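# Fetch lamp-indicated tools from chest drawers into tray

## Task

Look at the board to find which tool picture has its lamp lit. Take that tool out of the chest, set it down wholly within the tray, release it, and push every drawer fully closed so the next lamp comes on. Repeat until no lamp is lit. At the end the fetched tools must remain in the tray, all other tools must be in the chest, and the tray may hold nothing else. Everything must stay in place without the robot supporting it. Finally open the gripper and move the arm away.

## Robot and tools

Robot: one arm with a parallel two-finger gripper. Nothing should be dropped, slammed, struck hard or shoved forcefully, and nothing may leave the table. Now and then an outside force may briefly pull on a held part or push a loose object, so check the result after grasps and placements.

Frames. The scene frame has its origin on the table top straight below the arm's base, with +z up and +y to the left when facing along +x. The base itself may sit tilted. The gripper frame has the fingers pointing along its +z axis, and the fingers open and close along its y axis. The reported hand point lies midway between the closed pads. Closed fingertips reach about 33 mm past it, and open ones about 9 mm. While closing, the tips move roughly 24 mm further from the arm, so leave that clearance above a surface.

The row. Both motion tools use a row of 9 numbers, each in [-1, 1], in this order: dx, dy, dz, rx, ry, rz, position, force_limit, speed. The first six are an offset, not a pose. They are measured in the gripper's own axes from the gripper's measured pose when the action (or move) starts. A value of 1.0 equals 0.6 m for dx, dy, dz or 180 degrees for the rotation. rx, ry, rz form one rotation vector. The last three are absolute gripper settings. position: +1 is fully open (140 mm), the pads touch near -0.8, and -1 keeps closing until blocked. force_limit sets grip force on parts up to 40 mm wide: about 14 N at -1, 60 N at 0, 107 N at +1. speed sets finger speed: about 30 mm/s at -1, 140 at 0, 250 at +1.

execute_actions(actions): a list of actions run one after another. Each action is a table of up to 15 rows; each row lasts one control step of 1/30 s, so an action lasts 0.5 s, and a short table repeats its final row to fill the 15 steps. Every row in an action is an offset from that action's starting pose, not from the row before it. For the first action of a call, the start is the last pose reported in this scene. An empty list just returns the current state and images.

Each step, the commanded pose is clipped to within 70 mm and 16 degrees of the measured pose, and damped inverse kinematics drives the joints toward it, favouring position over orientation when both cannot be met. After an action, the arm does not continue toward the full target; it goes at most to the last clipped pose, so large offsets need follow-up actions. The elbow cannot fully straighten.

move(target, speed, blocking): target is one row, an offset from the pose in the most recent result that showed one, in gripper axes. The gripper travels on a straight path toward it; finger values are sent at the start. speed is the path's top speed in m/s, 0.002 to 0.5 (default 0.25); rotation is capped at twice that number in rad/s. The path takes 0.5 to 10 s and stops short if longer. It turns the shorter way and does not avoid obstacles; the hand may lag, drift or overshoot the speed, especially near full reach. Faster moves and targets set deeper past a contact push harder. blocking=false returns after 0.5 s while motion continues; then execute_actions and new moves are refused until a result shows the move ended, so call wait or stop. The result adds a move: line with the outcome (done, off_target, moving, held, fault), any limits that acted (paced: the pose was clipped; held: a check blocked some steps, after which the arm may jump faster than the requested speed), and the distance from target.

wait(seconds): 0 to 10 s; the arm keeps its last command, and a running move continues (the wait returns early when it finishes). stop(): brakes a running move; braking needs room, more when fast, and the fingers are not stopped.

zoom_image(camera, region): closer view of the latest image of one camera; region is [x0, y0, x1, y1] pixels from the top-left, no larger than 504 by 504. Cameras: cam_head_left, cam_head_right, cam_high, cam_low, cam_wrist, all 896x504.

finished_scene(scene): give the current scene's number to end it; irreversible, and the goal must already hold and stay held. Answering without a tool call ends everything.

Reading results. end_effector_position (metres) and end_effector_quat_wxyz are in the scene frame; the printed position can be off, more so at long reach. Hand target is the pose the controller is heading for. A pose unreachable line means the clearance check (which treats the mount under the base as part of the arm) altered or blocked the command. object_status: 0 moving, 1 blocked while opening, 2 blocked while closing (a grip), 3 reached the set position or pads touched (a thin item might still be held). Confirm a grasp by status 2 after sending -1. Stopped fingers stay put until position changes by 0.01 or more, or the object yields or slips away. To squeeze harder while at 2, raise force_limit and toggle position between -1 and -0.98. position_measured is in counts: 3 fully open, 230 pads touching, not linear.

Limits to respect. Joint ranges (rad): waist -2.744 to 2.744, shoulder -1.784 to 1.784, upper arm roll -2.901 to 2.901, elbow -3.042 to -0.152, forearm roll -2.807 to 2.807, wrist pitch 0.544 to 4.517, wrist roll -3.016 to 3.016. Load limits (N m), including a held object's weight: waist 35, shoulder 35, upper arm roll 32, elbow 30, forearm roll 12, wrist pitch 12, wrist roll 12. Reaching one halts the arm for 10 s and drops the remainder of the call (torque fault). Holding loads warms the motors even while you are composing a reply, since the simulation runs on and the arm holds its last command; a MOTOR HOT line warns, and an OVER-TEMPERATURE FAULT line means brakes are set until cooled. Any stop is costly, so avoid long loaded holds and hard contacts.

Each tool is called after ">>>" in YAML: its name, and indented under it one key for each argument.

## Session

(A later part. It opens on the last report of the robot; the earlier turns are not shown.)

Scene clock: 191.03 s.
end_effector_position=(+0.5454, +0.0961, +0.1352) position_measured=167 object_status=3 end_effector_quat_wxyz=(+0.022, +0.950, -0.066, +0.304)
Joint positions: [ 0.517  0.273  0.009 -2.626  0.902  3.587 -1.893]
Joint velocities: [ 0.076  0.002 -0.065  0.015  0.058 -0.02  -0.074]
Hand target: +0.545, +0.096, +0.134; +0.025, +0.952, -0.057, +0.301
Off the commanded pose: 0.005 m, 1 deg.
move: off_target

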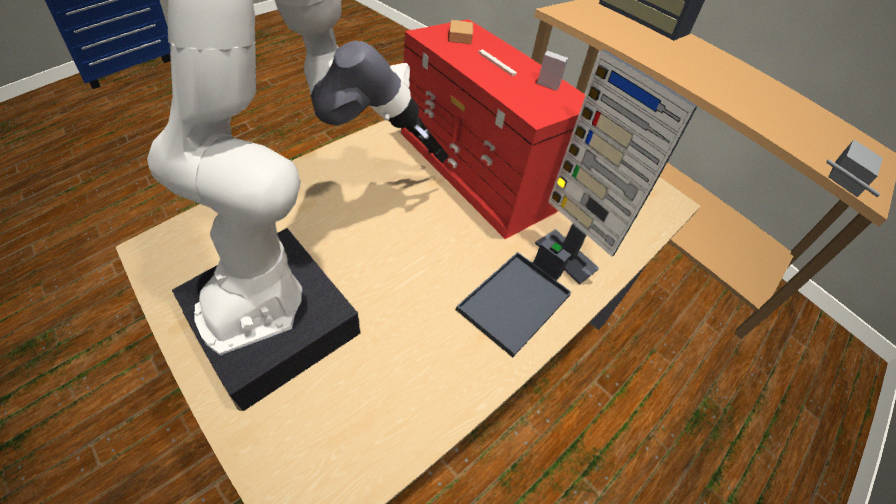

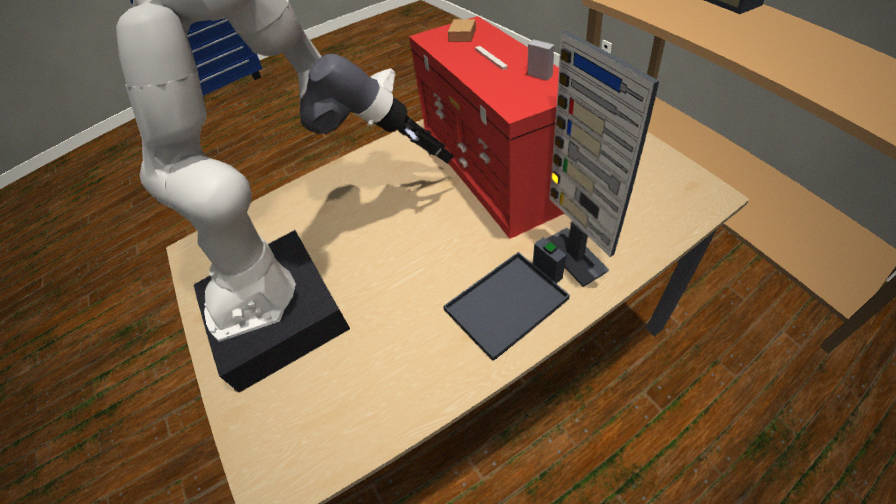

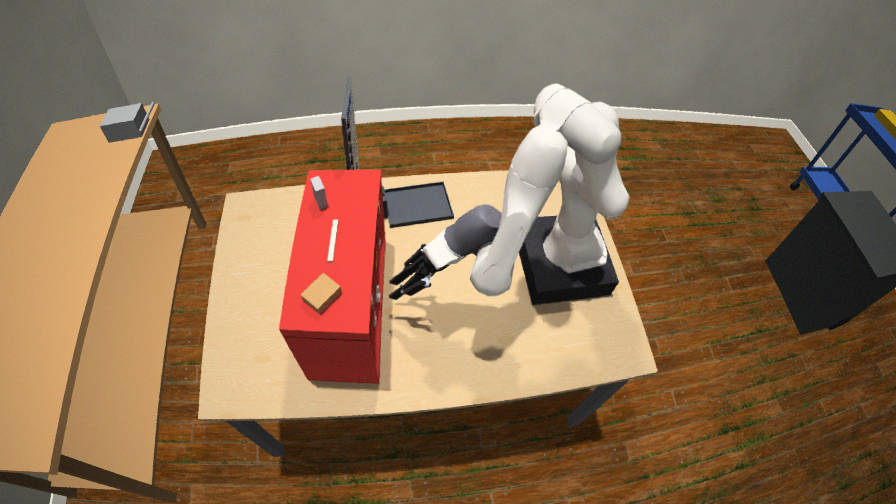

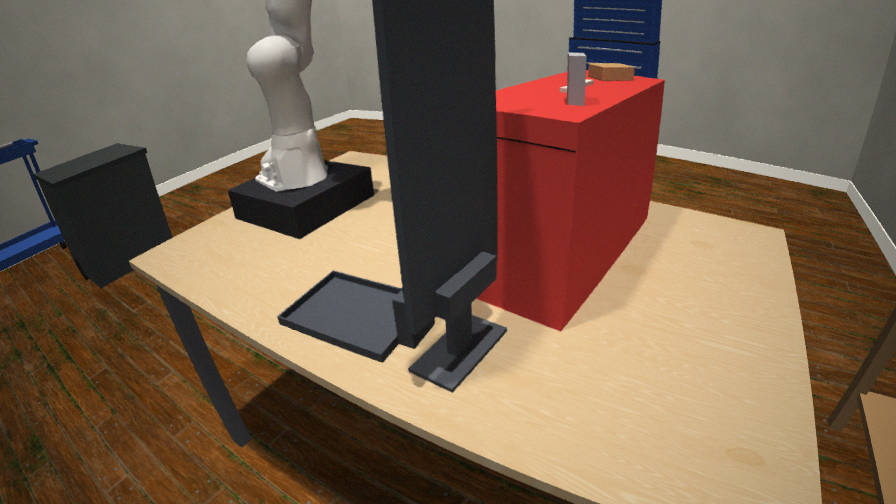

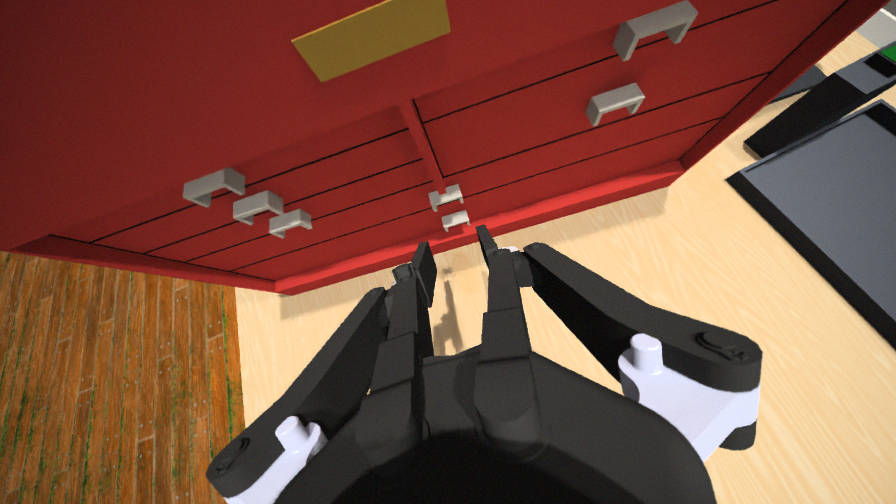

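>>> wait:
  seconds: 0

>>> zoom_image:
  camera: "cam_wrist"
  region: [380, 150, 520, 290]

Scene clock: 193.53 s.
end_effector_position=(+0.5449, +0.0956, +0.1347) position_measured=167 object_status=3 end_effector_quat_wxyz=(+0.025, +0.951, -0.058, +0.302)
Joint positions: [ 0.523  0.274  0.004 -2.625  0.909  3.583 -1.915]
Joint velocities: [-0.001  0.001  0.001  0.001  0.001  0.    -0.   ]
Hand target: +0.545, +0.096, +0.134; +0.025, +0.952, -0.057, +0.301
Off the commanded pose: 0.006 m, 1 deg.

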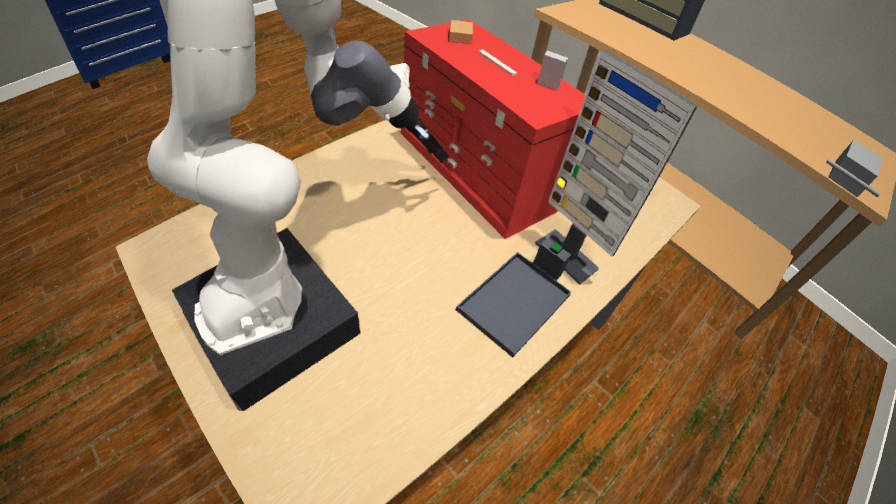

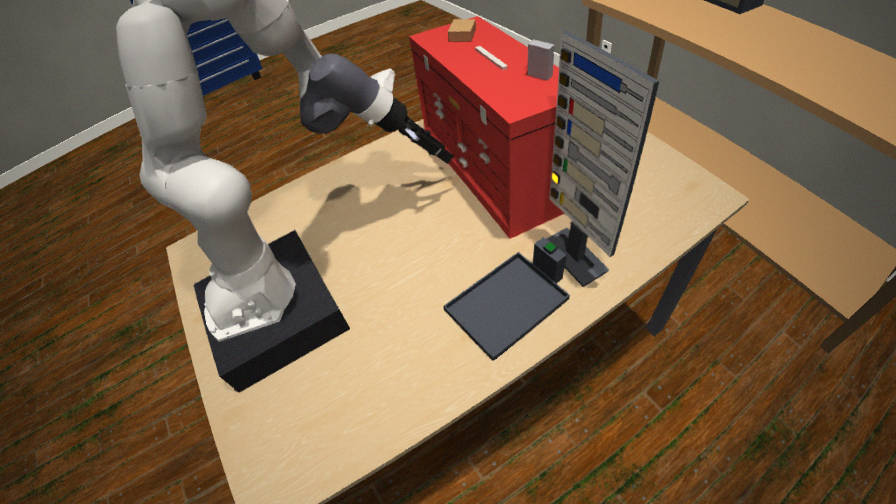

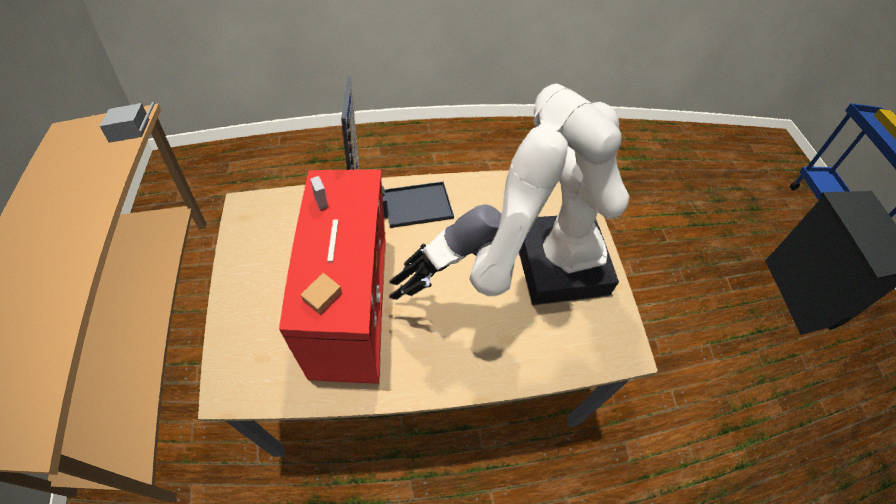

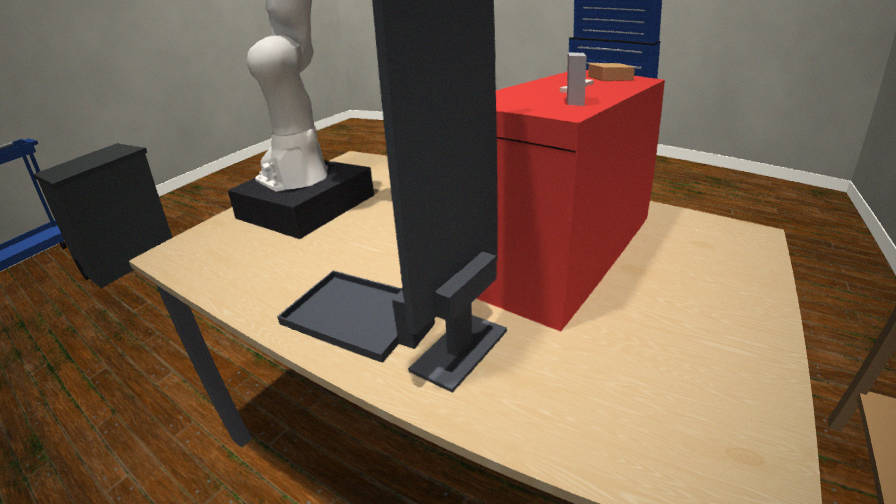

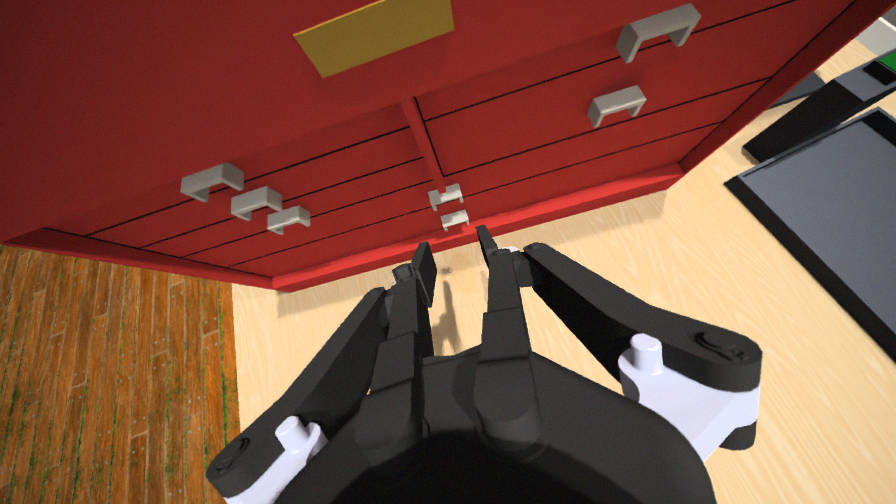

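Region (380, 150, 520, 290) of cam_wrist's 896x504 image, scaled by 3.600, with more detail than that image has.

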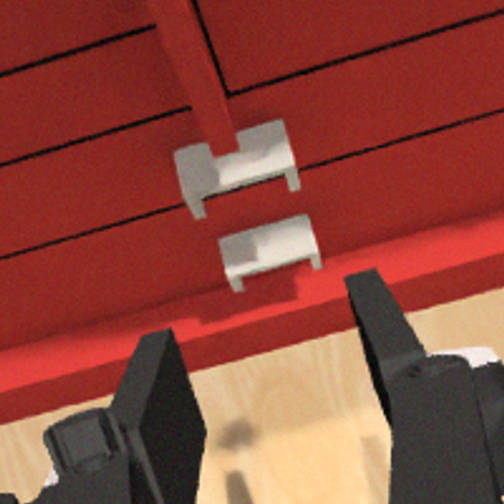

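>>> move:
  target: [0.0357,0.0048,0.0273,0,0,0,-0.3,0,0]
  speed: 0.04

>>> zoom_image:
  camera: "cam_wrist"
  region: [380, 150, 520, 290]

Scene clock: 200.83 s.
end_effector_position=(+0.5711, +0.0888, +0.1343) position_measured=167 object_status=3 end_effector_quat_wxyz=(+0.024, +0.950, -0.062, +0.303)
Joint positions: [ 0.517  0.312 -0.034 -2.554  0.9    3.549 -1.937]
Joint velocities: [ 0.001  0.002 -0.007  0.001 -0.001 -0.012 -0.013]
Hand target: +0.571, +0.090, +0.133; +0.025, +0.951, -0.058, +0.302
Off the commanded pose: 0.001 m, 1 deg.
move: done

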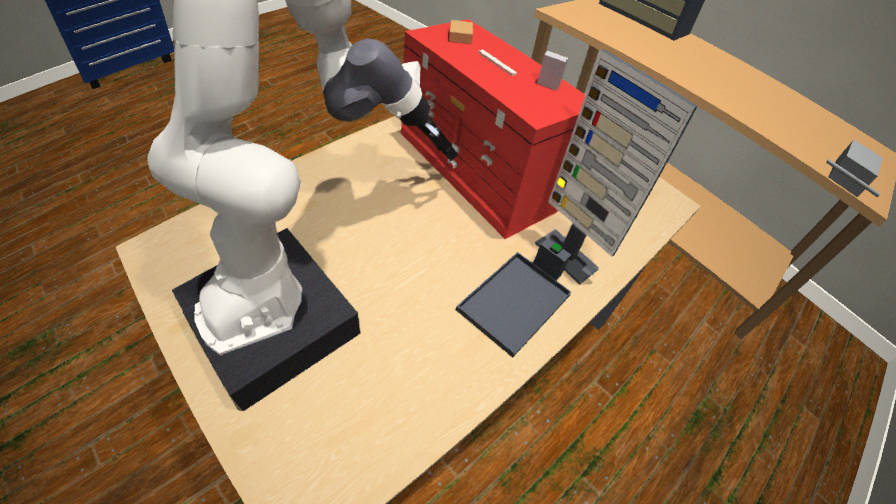

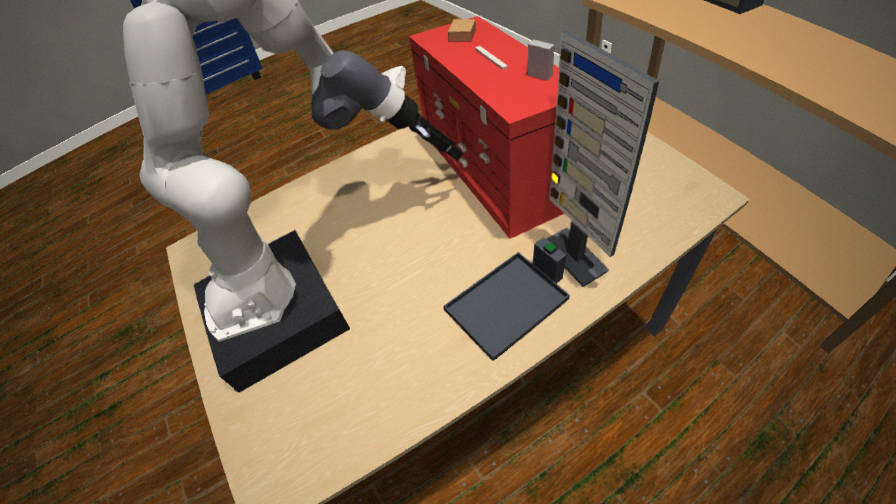

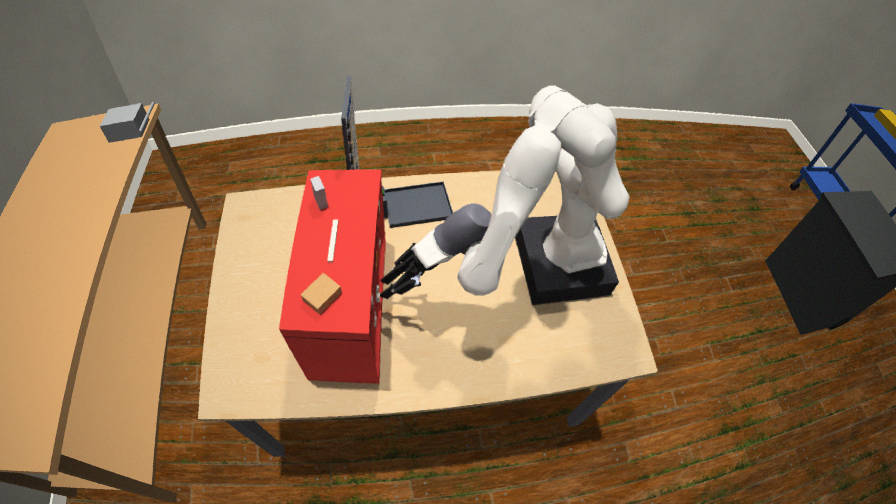

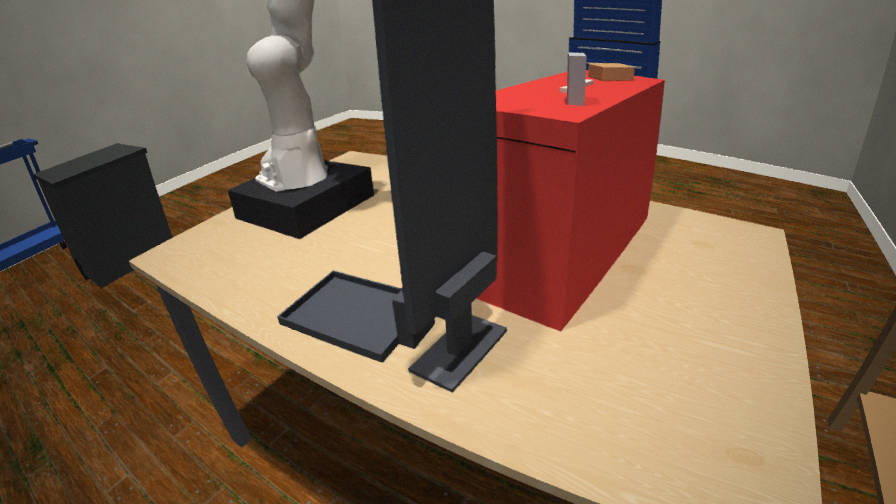

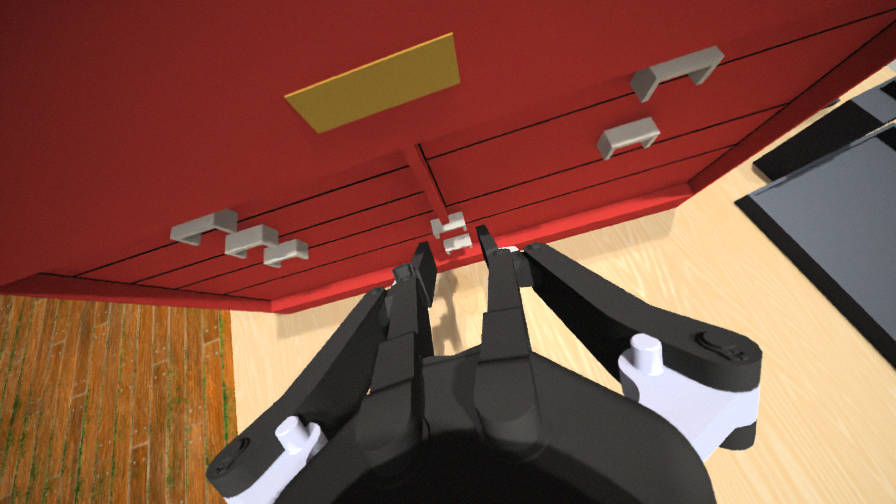

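Region (380, 150, 520, 290) of cam_wrist's 896x504 image, scaled by 3.600, with more detail than that image has.

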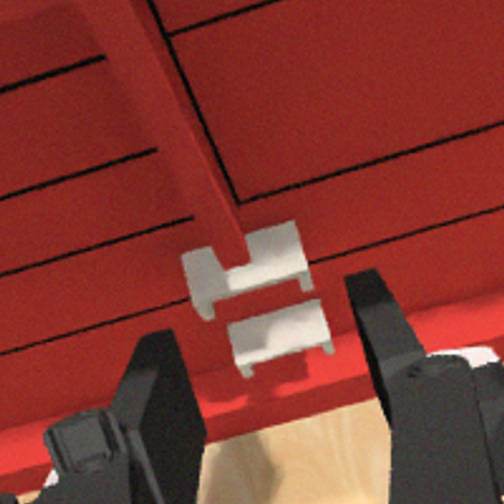

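>>> move:
  target: [0.0184,-0.0017,0.0135,0,0,0,-0.3,0,0]
  speed: 0.025

>>> zoom_image:
  camera: "cam_wrist"
  region: [380, 170, 520, 310]

Scene clock: 204.70 s.
end_effector_position=(+0.5851, +0.0875, +0.1352) position_measured=167 object_status=3 end_effector_quat_wxyz=(+0.024, +0.950, -0.065, +0.305)
Joint positions: [ 0.528  0.333 -0.059 -2.512  0.908  3.53  -1.951]
Joint velocities: [ 0.019  0.003 -0.017  0.004  0.003 -0.013 -0.011]
Hand target: +0.585, +0.088, +0.134; +0.024, +0.950, -0.062, +0.304
Off the commanded pose: 0.001 m, 0 deg.
move: done

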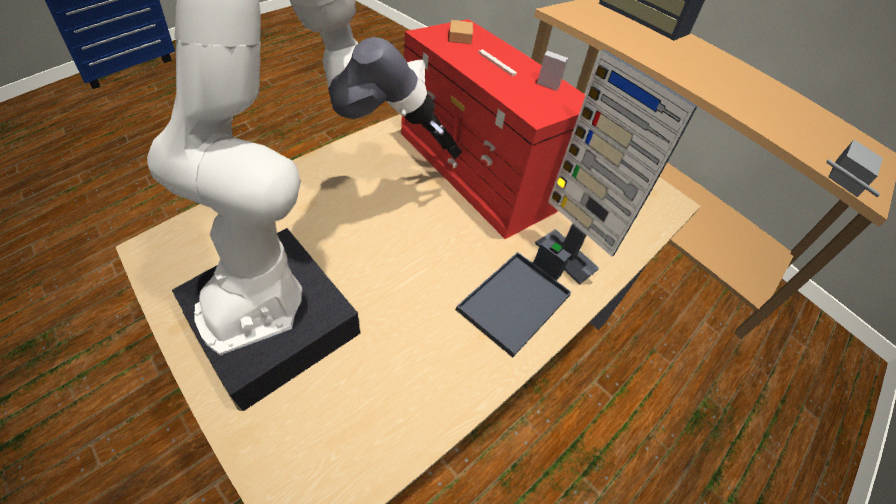

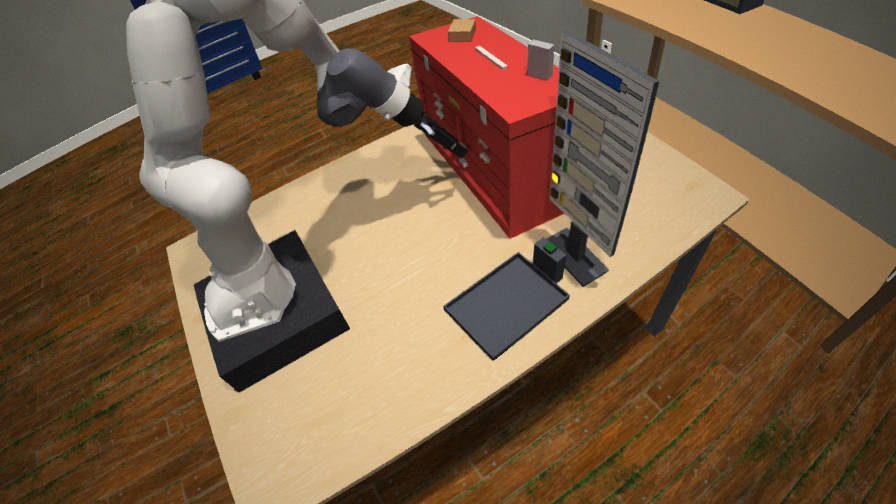

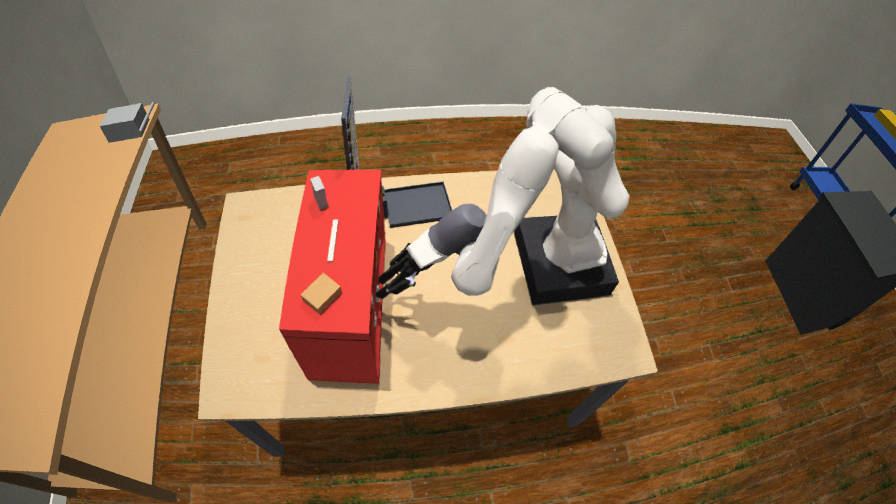

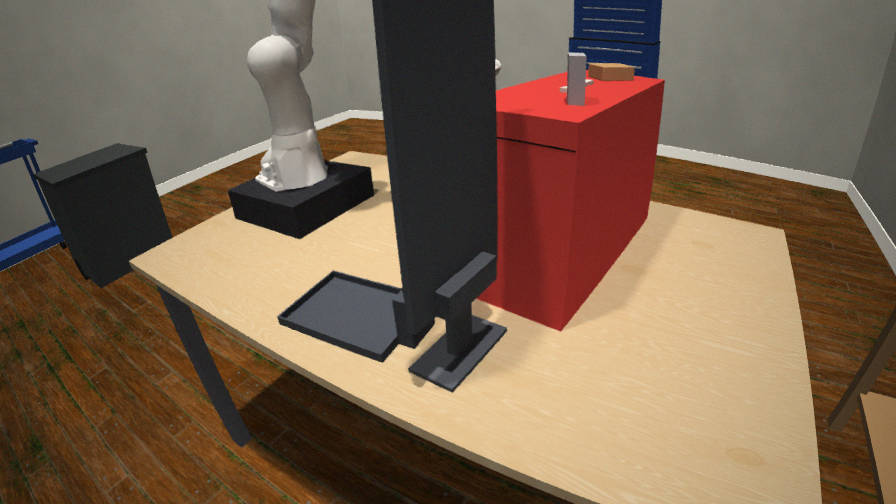

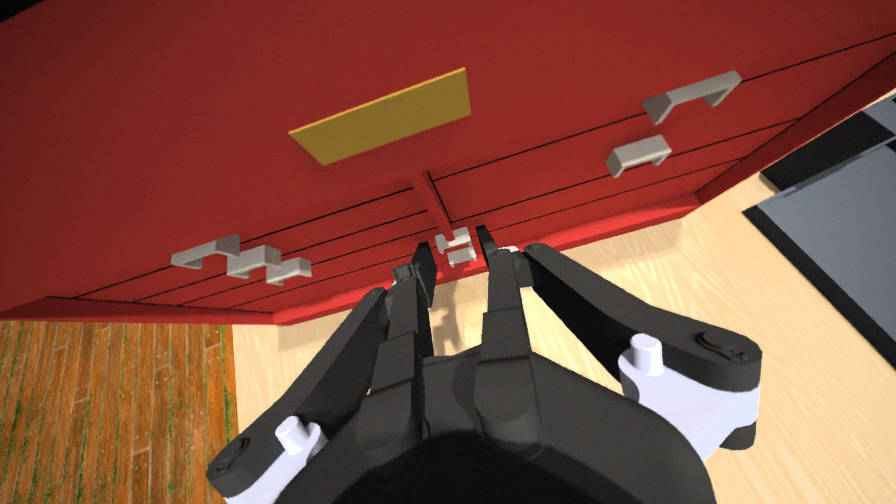

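Region (380, 170, 520, 310) of cam_wrist's 896x504 image, scaled by 3.600, with more detail than that image has.

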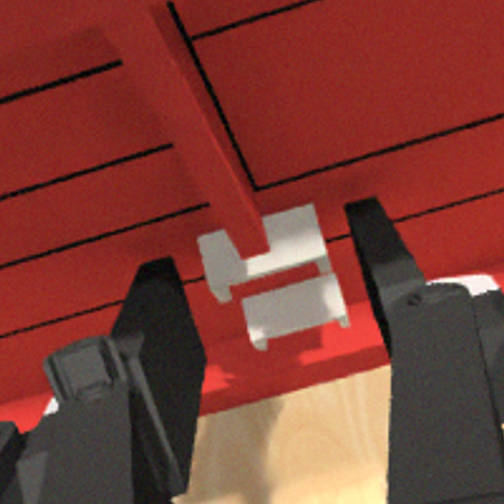

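>>> execute_actions:
  actions:
    - [[-0.002,0,0.001,0,0,0,-1,0,-0.3]]

Scene clock: 206.47 s.
end_effector_position=(+0.5849, +0.0874, +0.1350) position_measured=193 object_status=2 end_effector_quat_wxyz=(+0.024, +0.950, -0.064, +0.306)
Joint positions: [ 0.521  0.333 -0.053 -2.513  0.906  3.533 -1.952]
Joint velocities: [-0.006  0.002  0.005  0.    -0.     0.003 -0.   ]
Hand target: +0.584, +0.088, +0.134; +0.024, +0.950, -0.065, +0.305
Off the commanded pose: 0.001 m, 0 deg.

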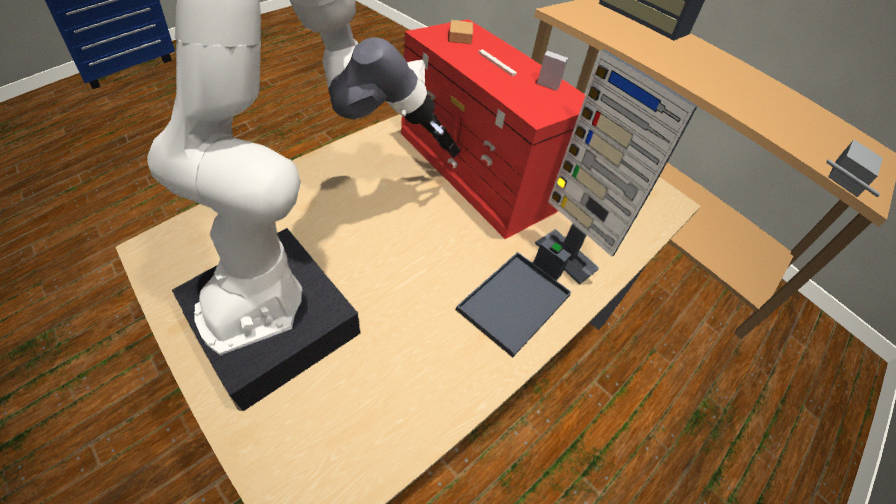

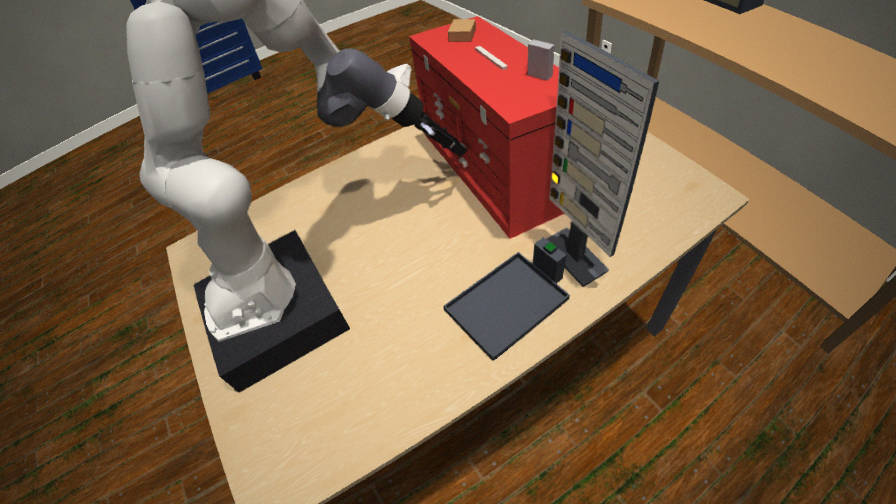

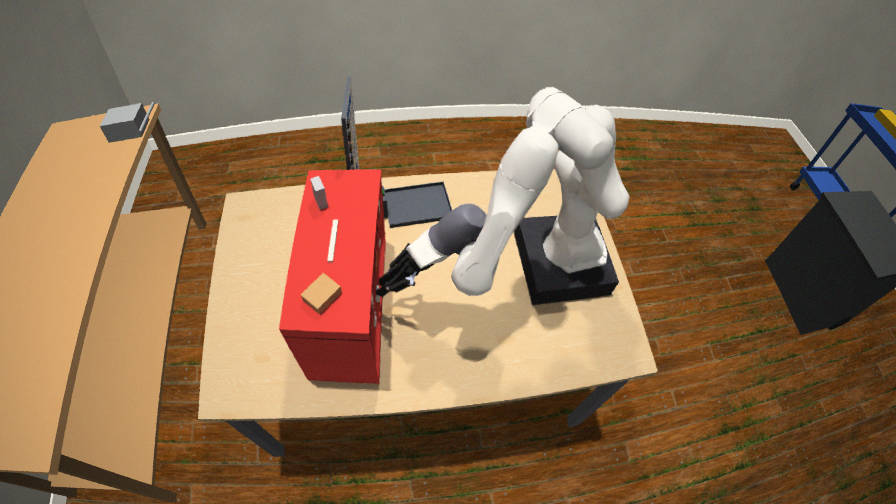

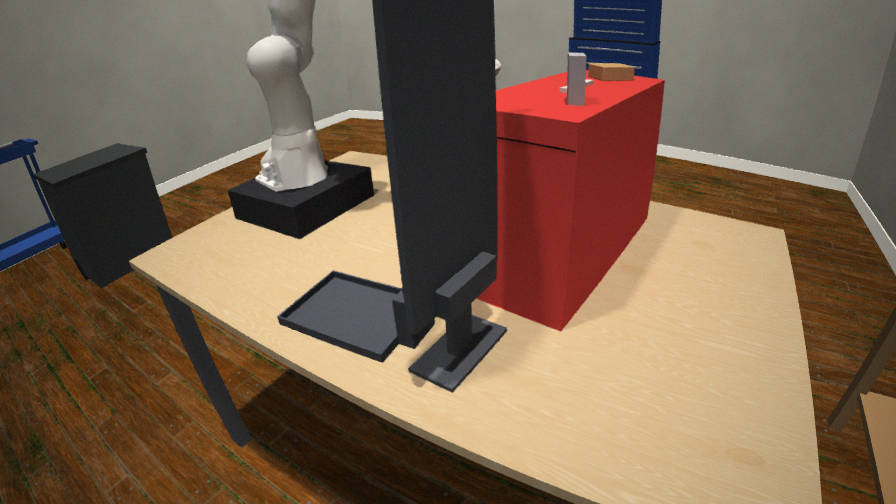

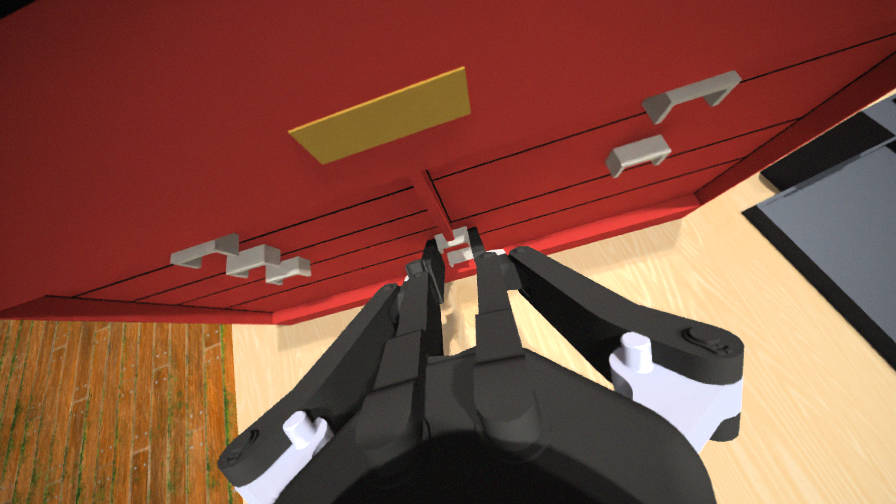

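>>> move:
  target: [-0.1623,-0.0006,-0.1169,0,0,0,-1,0,-0.3]
  speed: 0.08

Scene clock: 212.13 s.
end_effector_position=(+0.4677, +0.1034, +0.1365) position_measured=193 object_status=2 end_effector_quat_wxyz=(+0.024, +0.950, -0.060, +0.305)
Joint positions: [ 0.536  0.17   0.122 -2.845  0.908  3.696 -1.769]
Joint velocities: [ 0.001  0.     0.007 -0.005 -0.     0.009  0.032]
Hand target: +0.467, +0.104, +0.137; +0.023, +0.950, -0.064, +0.306
Off the commanded pose: 0.002 m, 0 deg.
move: done

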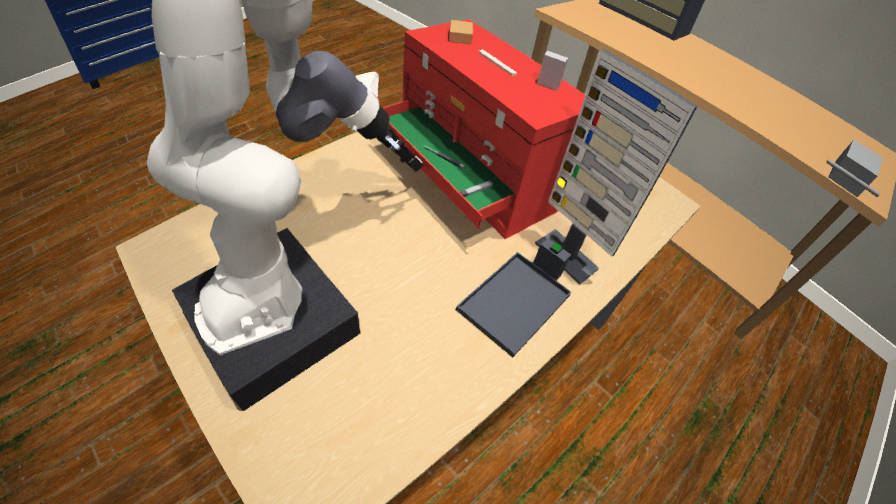

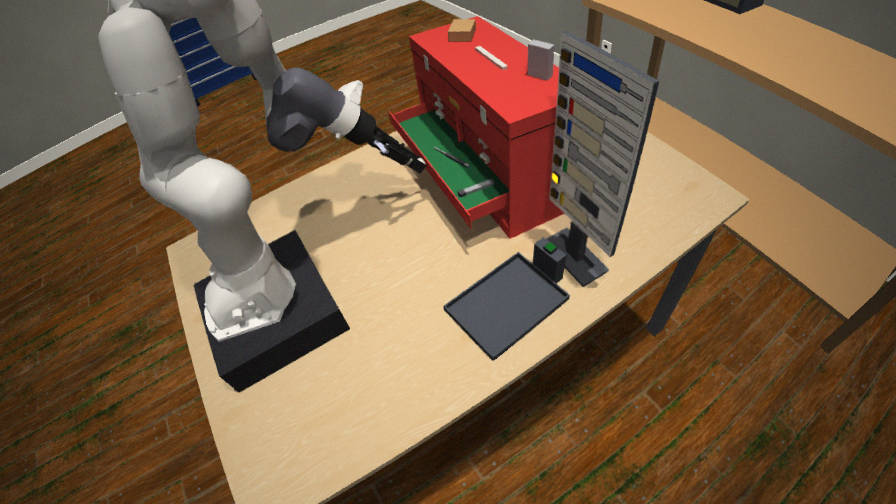

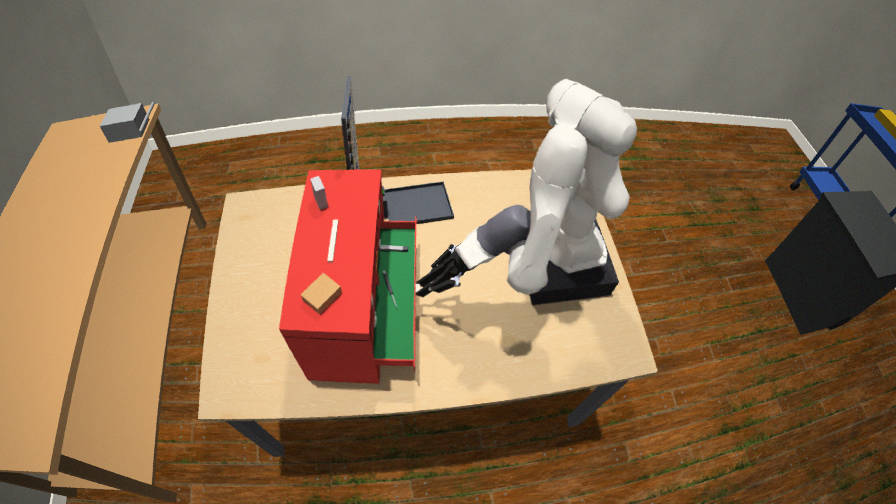

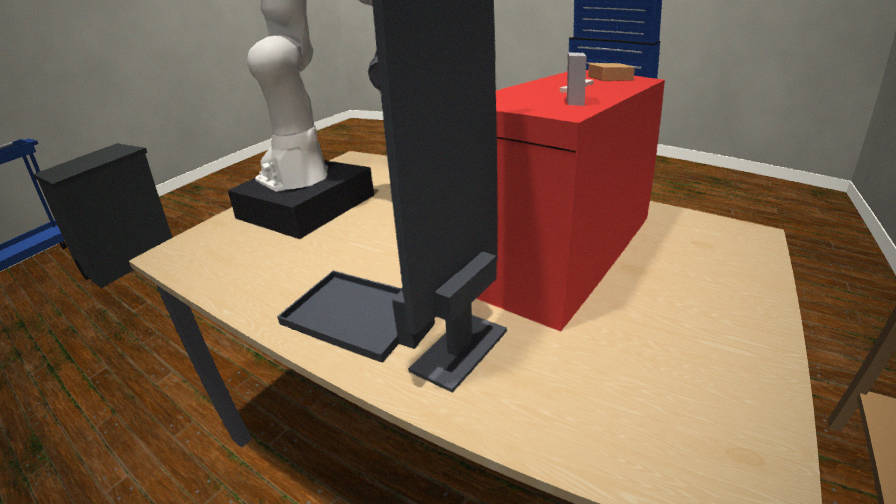

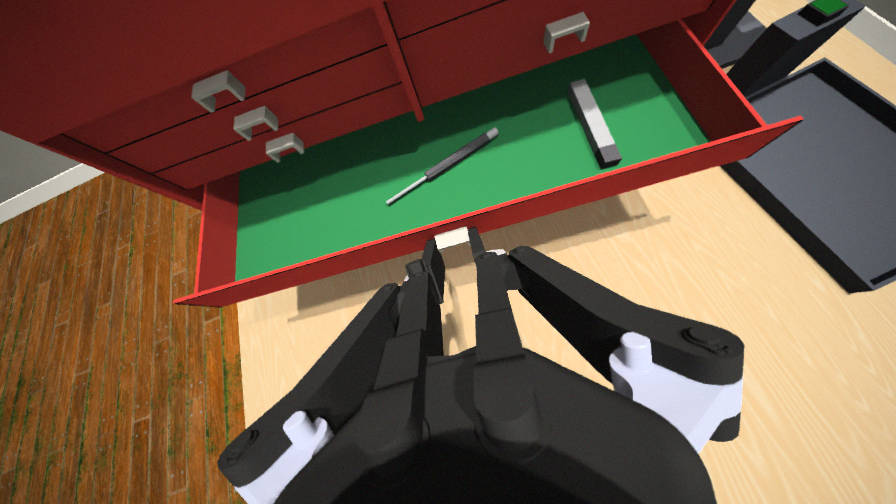

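>>> zoom_image:
  camera: "cam_head_left"
  region: [545, 150, 655, 250]

>>> zoom_image:
  camera: "cam_head_left"
  region: [370, 80, 530, 240]

Region (545, 150, 655, 250) of cam_head_left's 896x504 image, scaled by 4.582, with more detail than that image has; it fills the top 458 rows of this view, and the rest is white.

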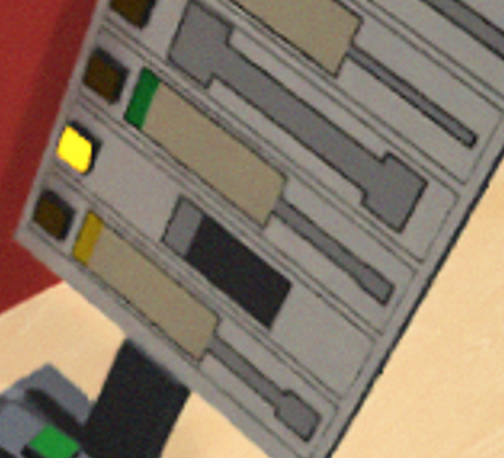

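Region (370, 80, 530, 240) of cam_head_left's 896x504 image, scaled by 3.150, with more detail than that image has.

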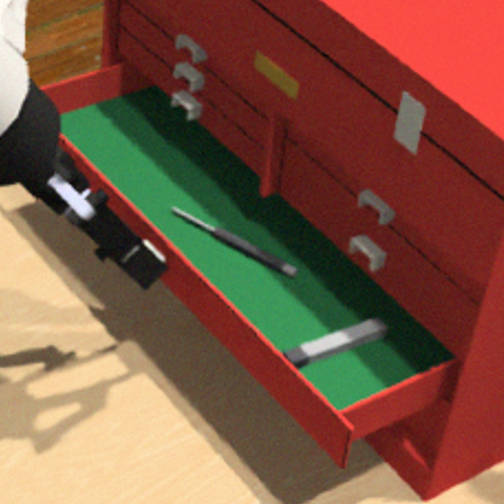

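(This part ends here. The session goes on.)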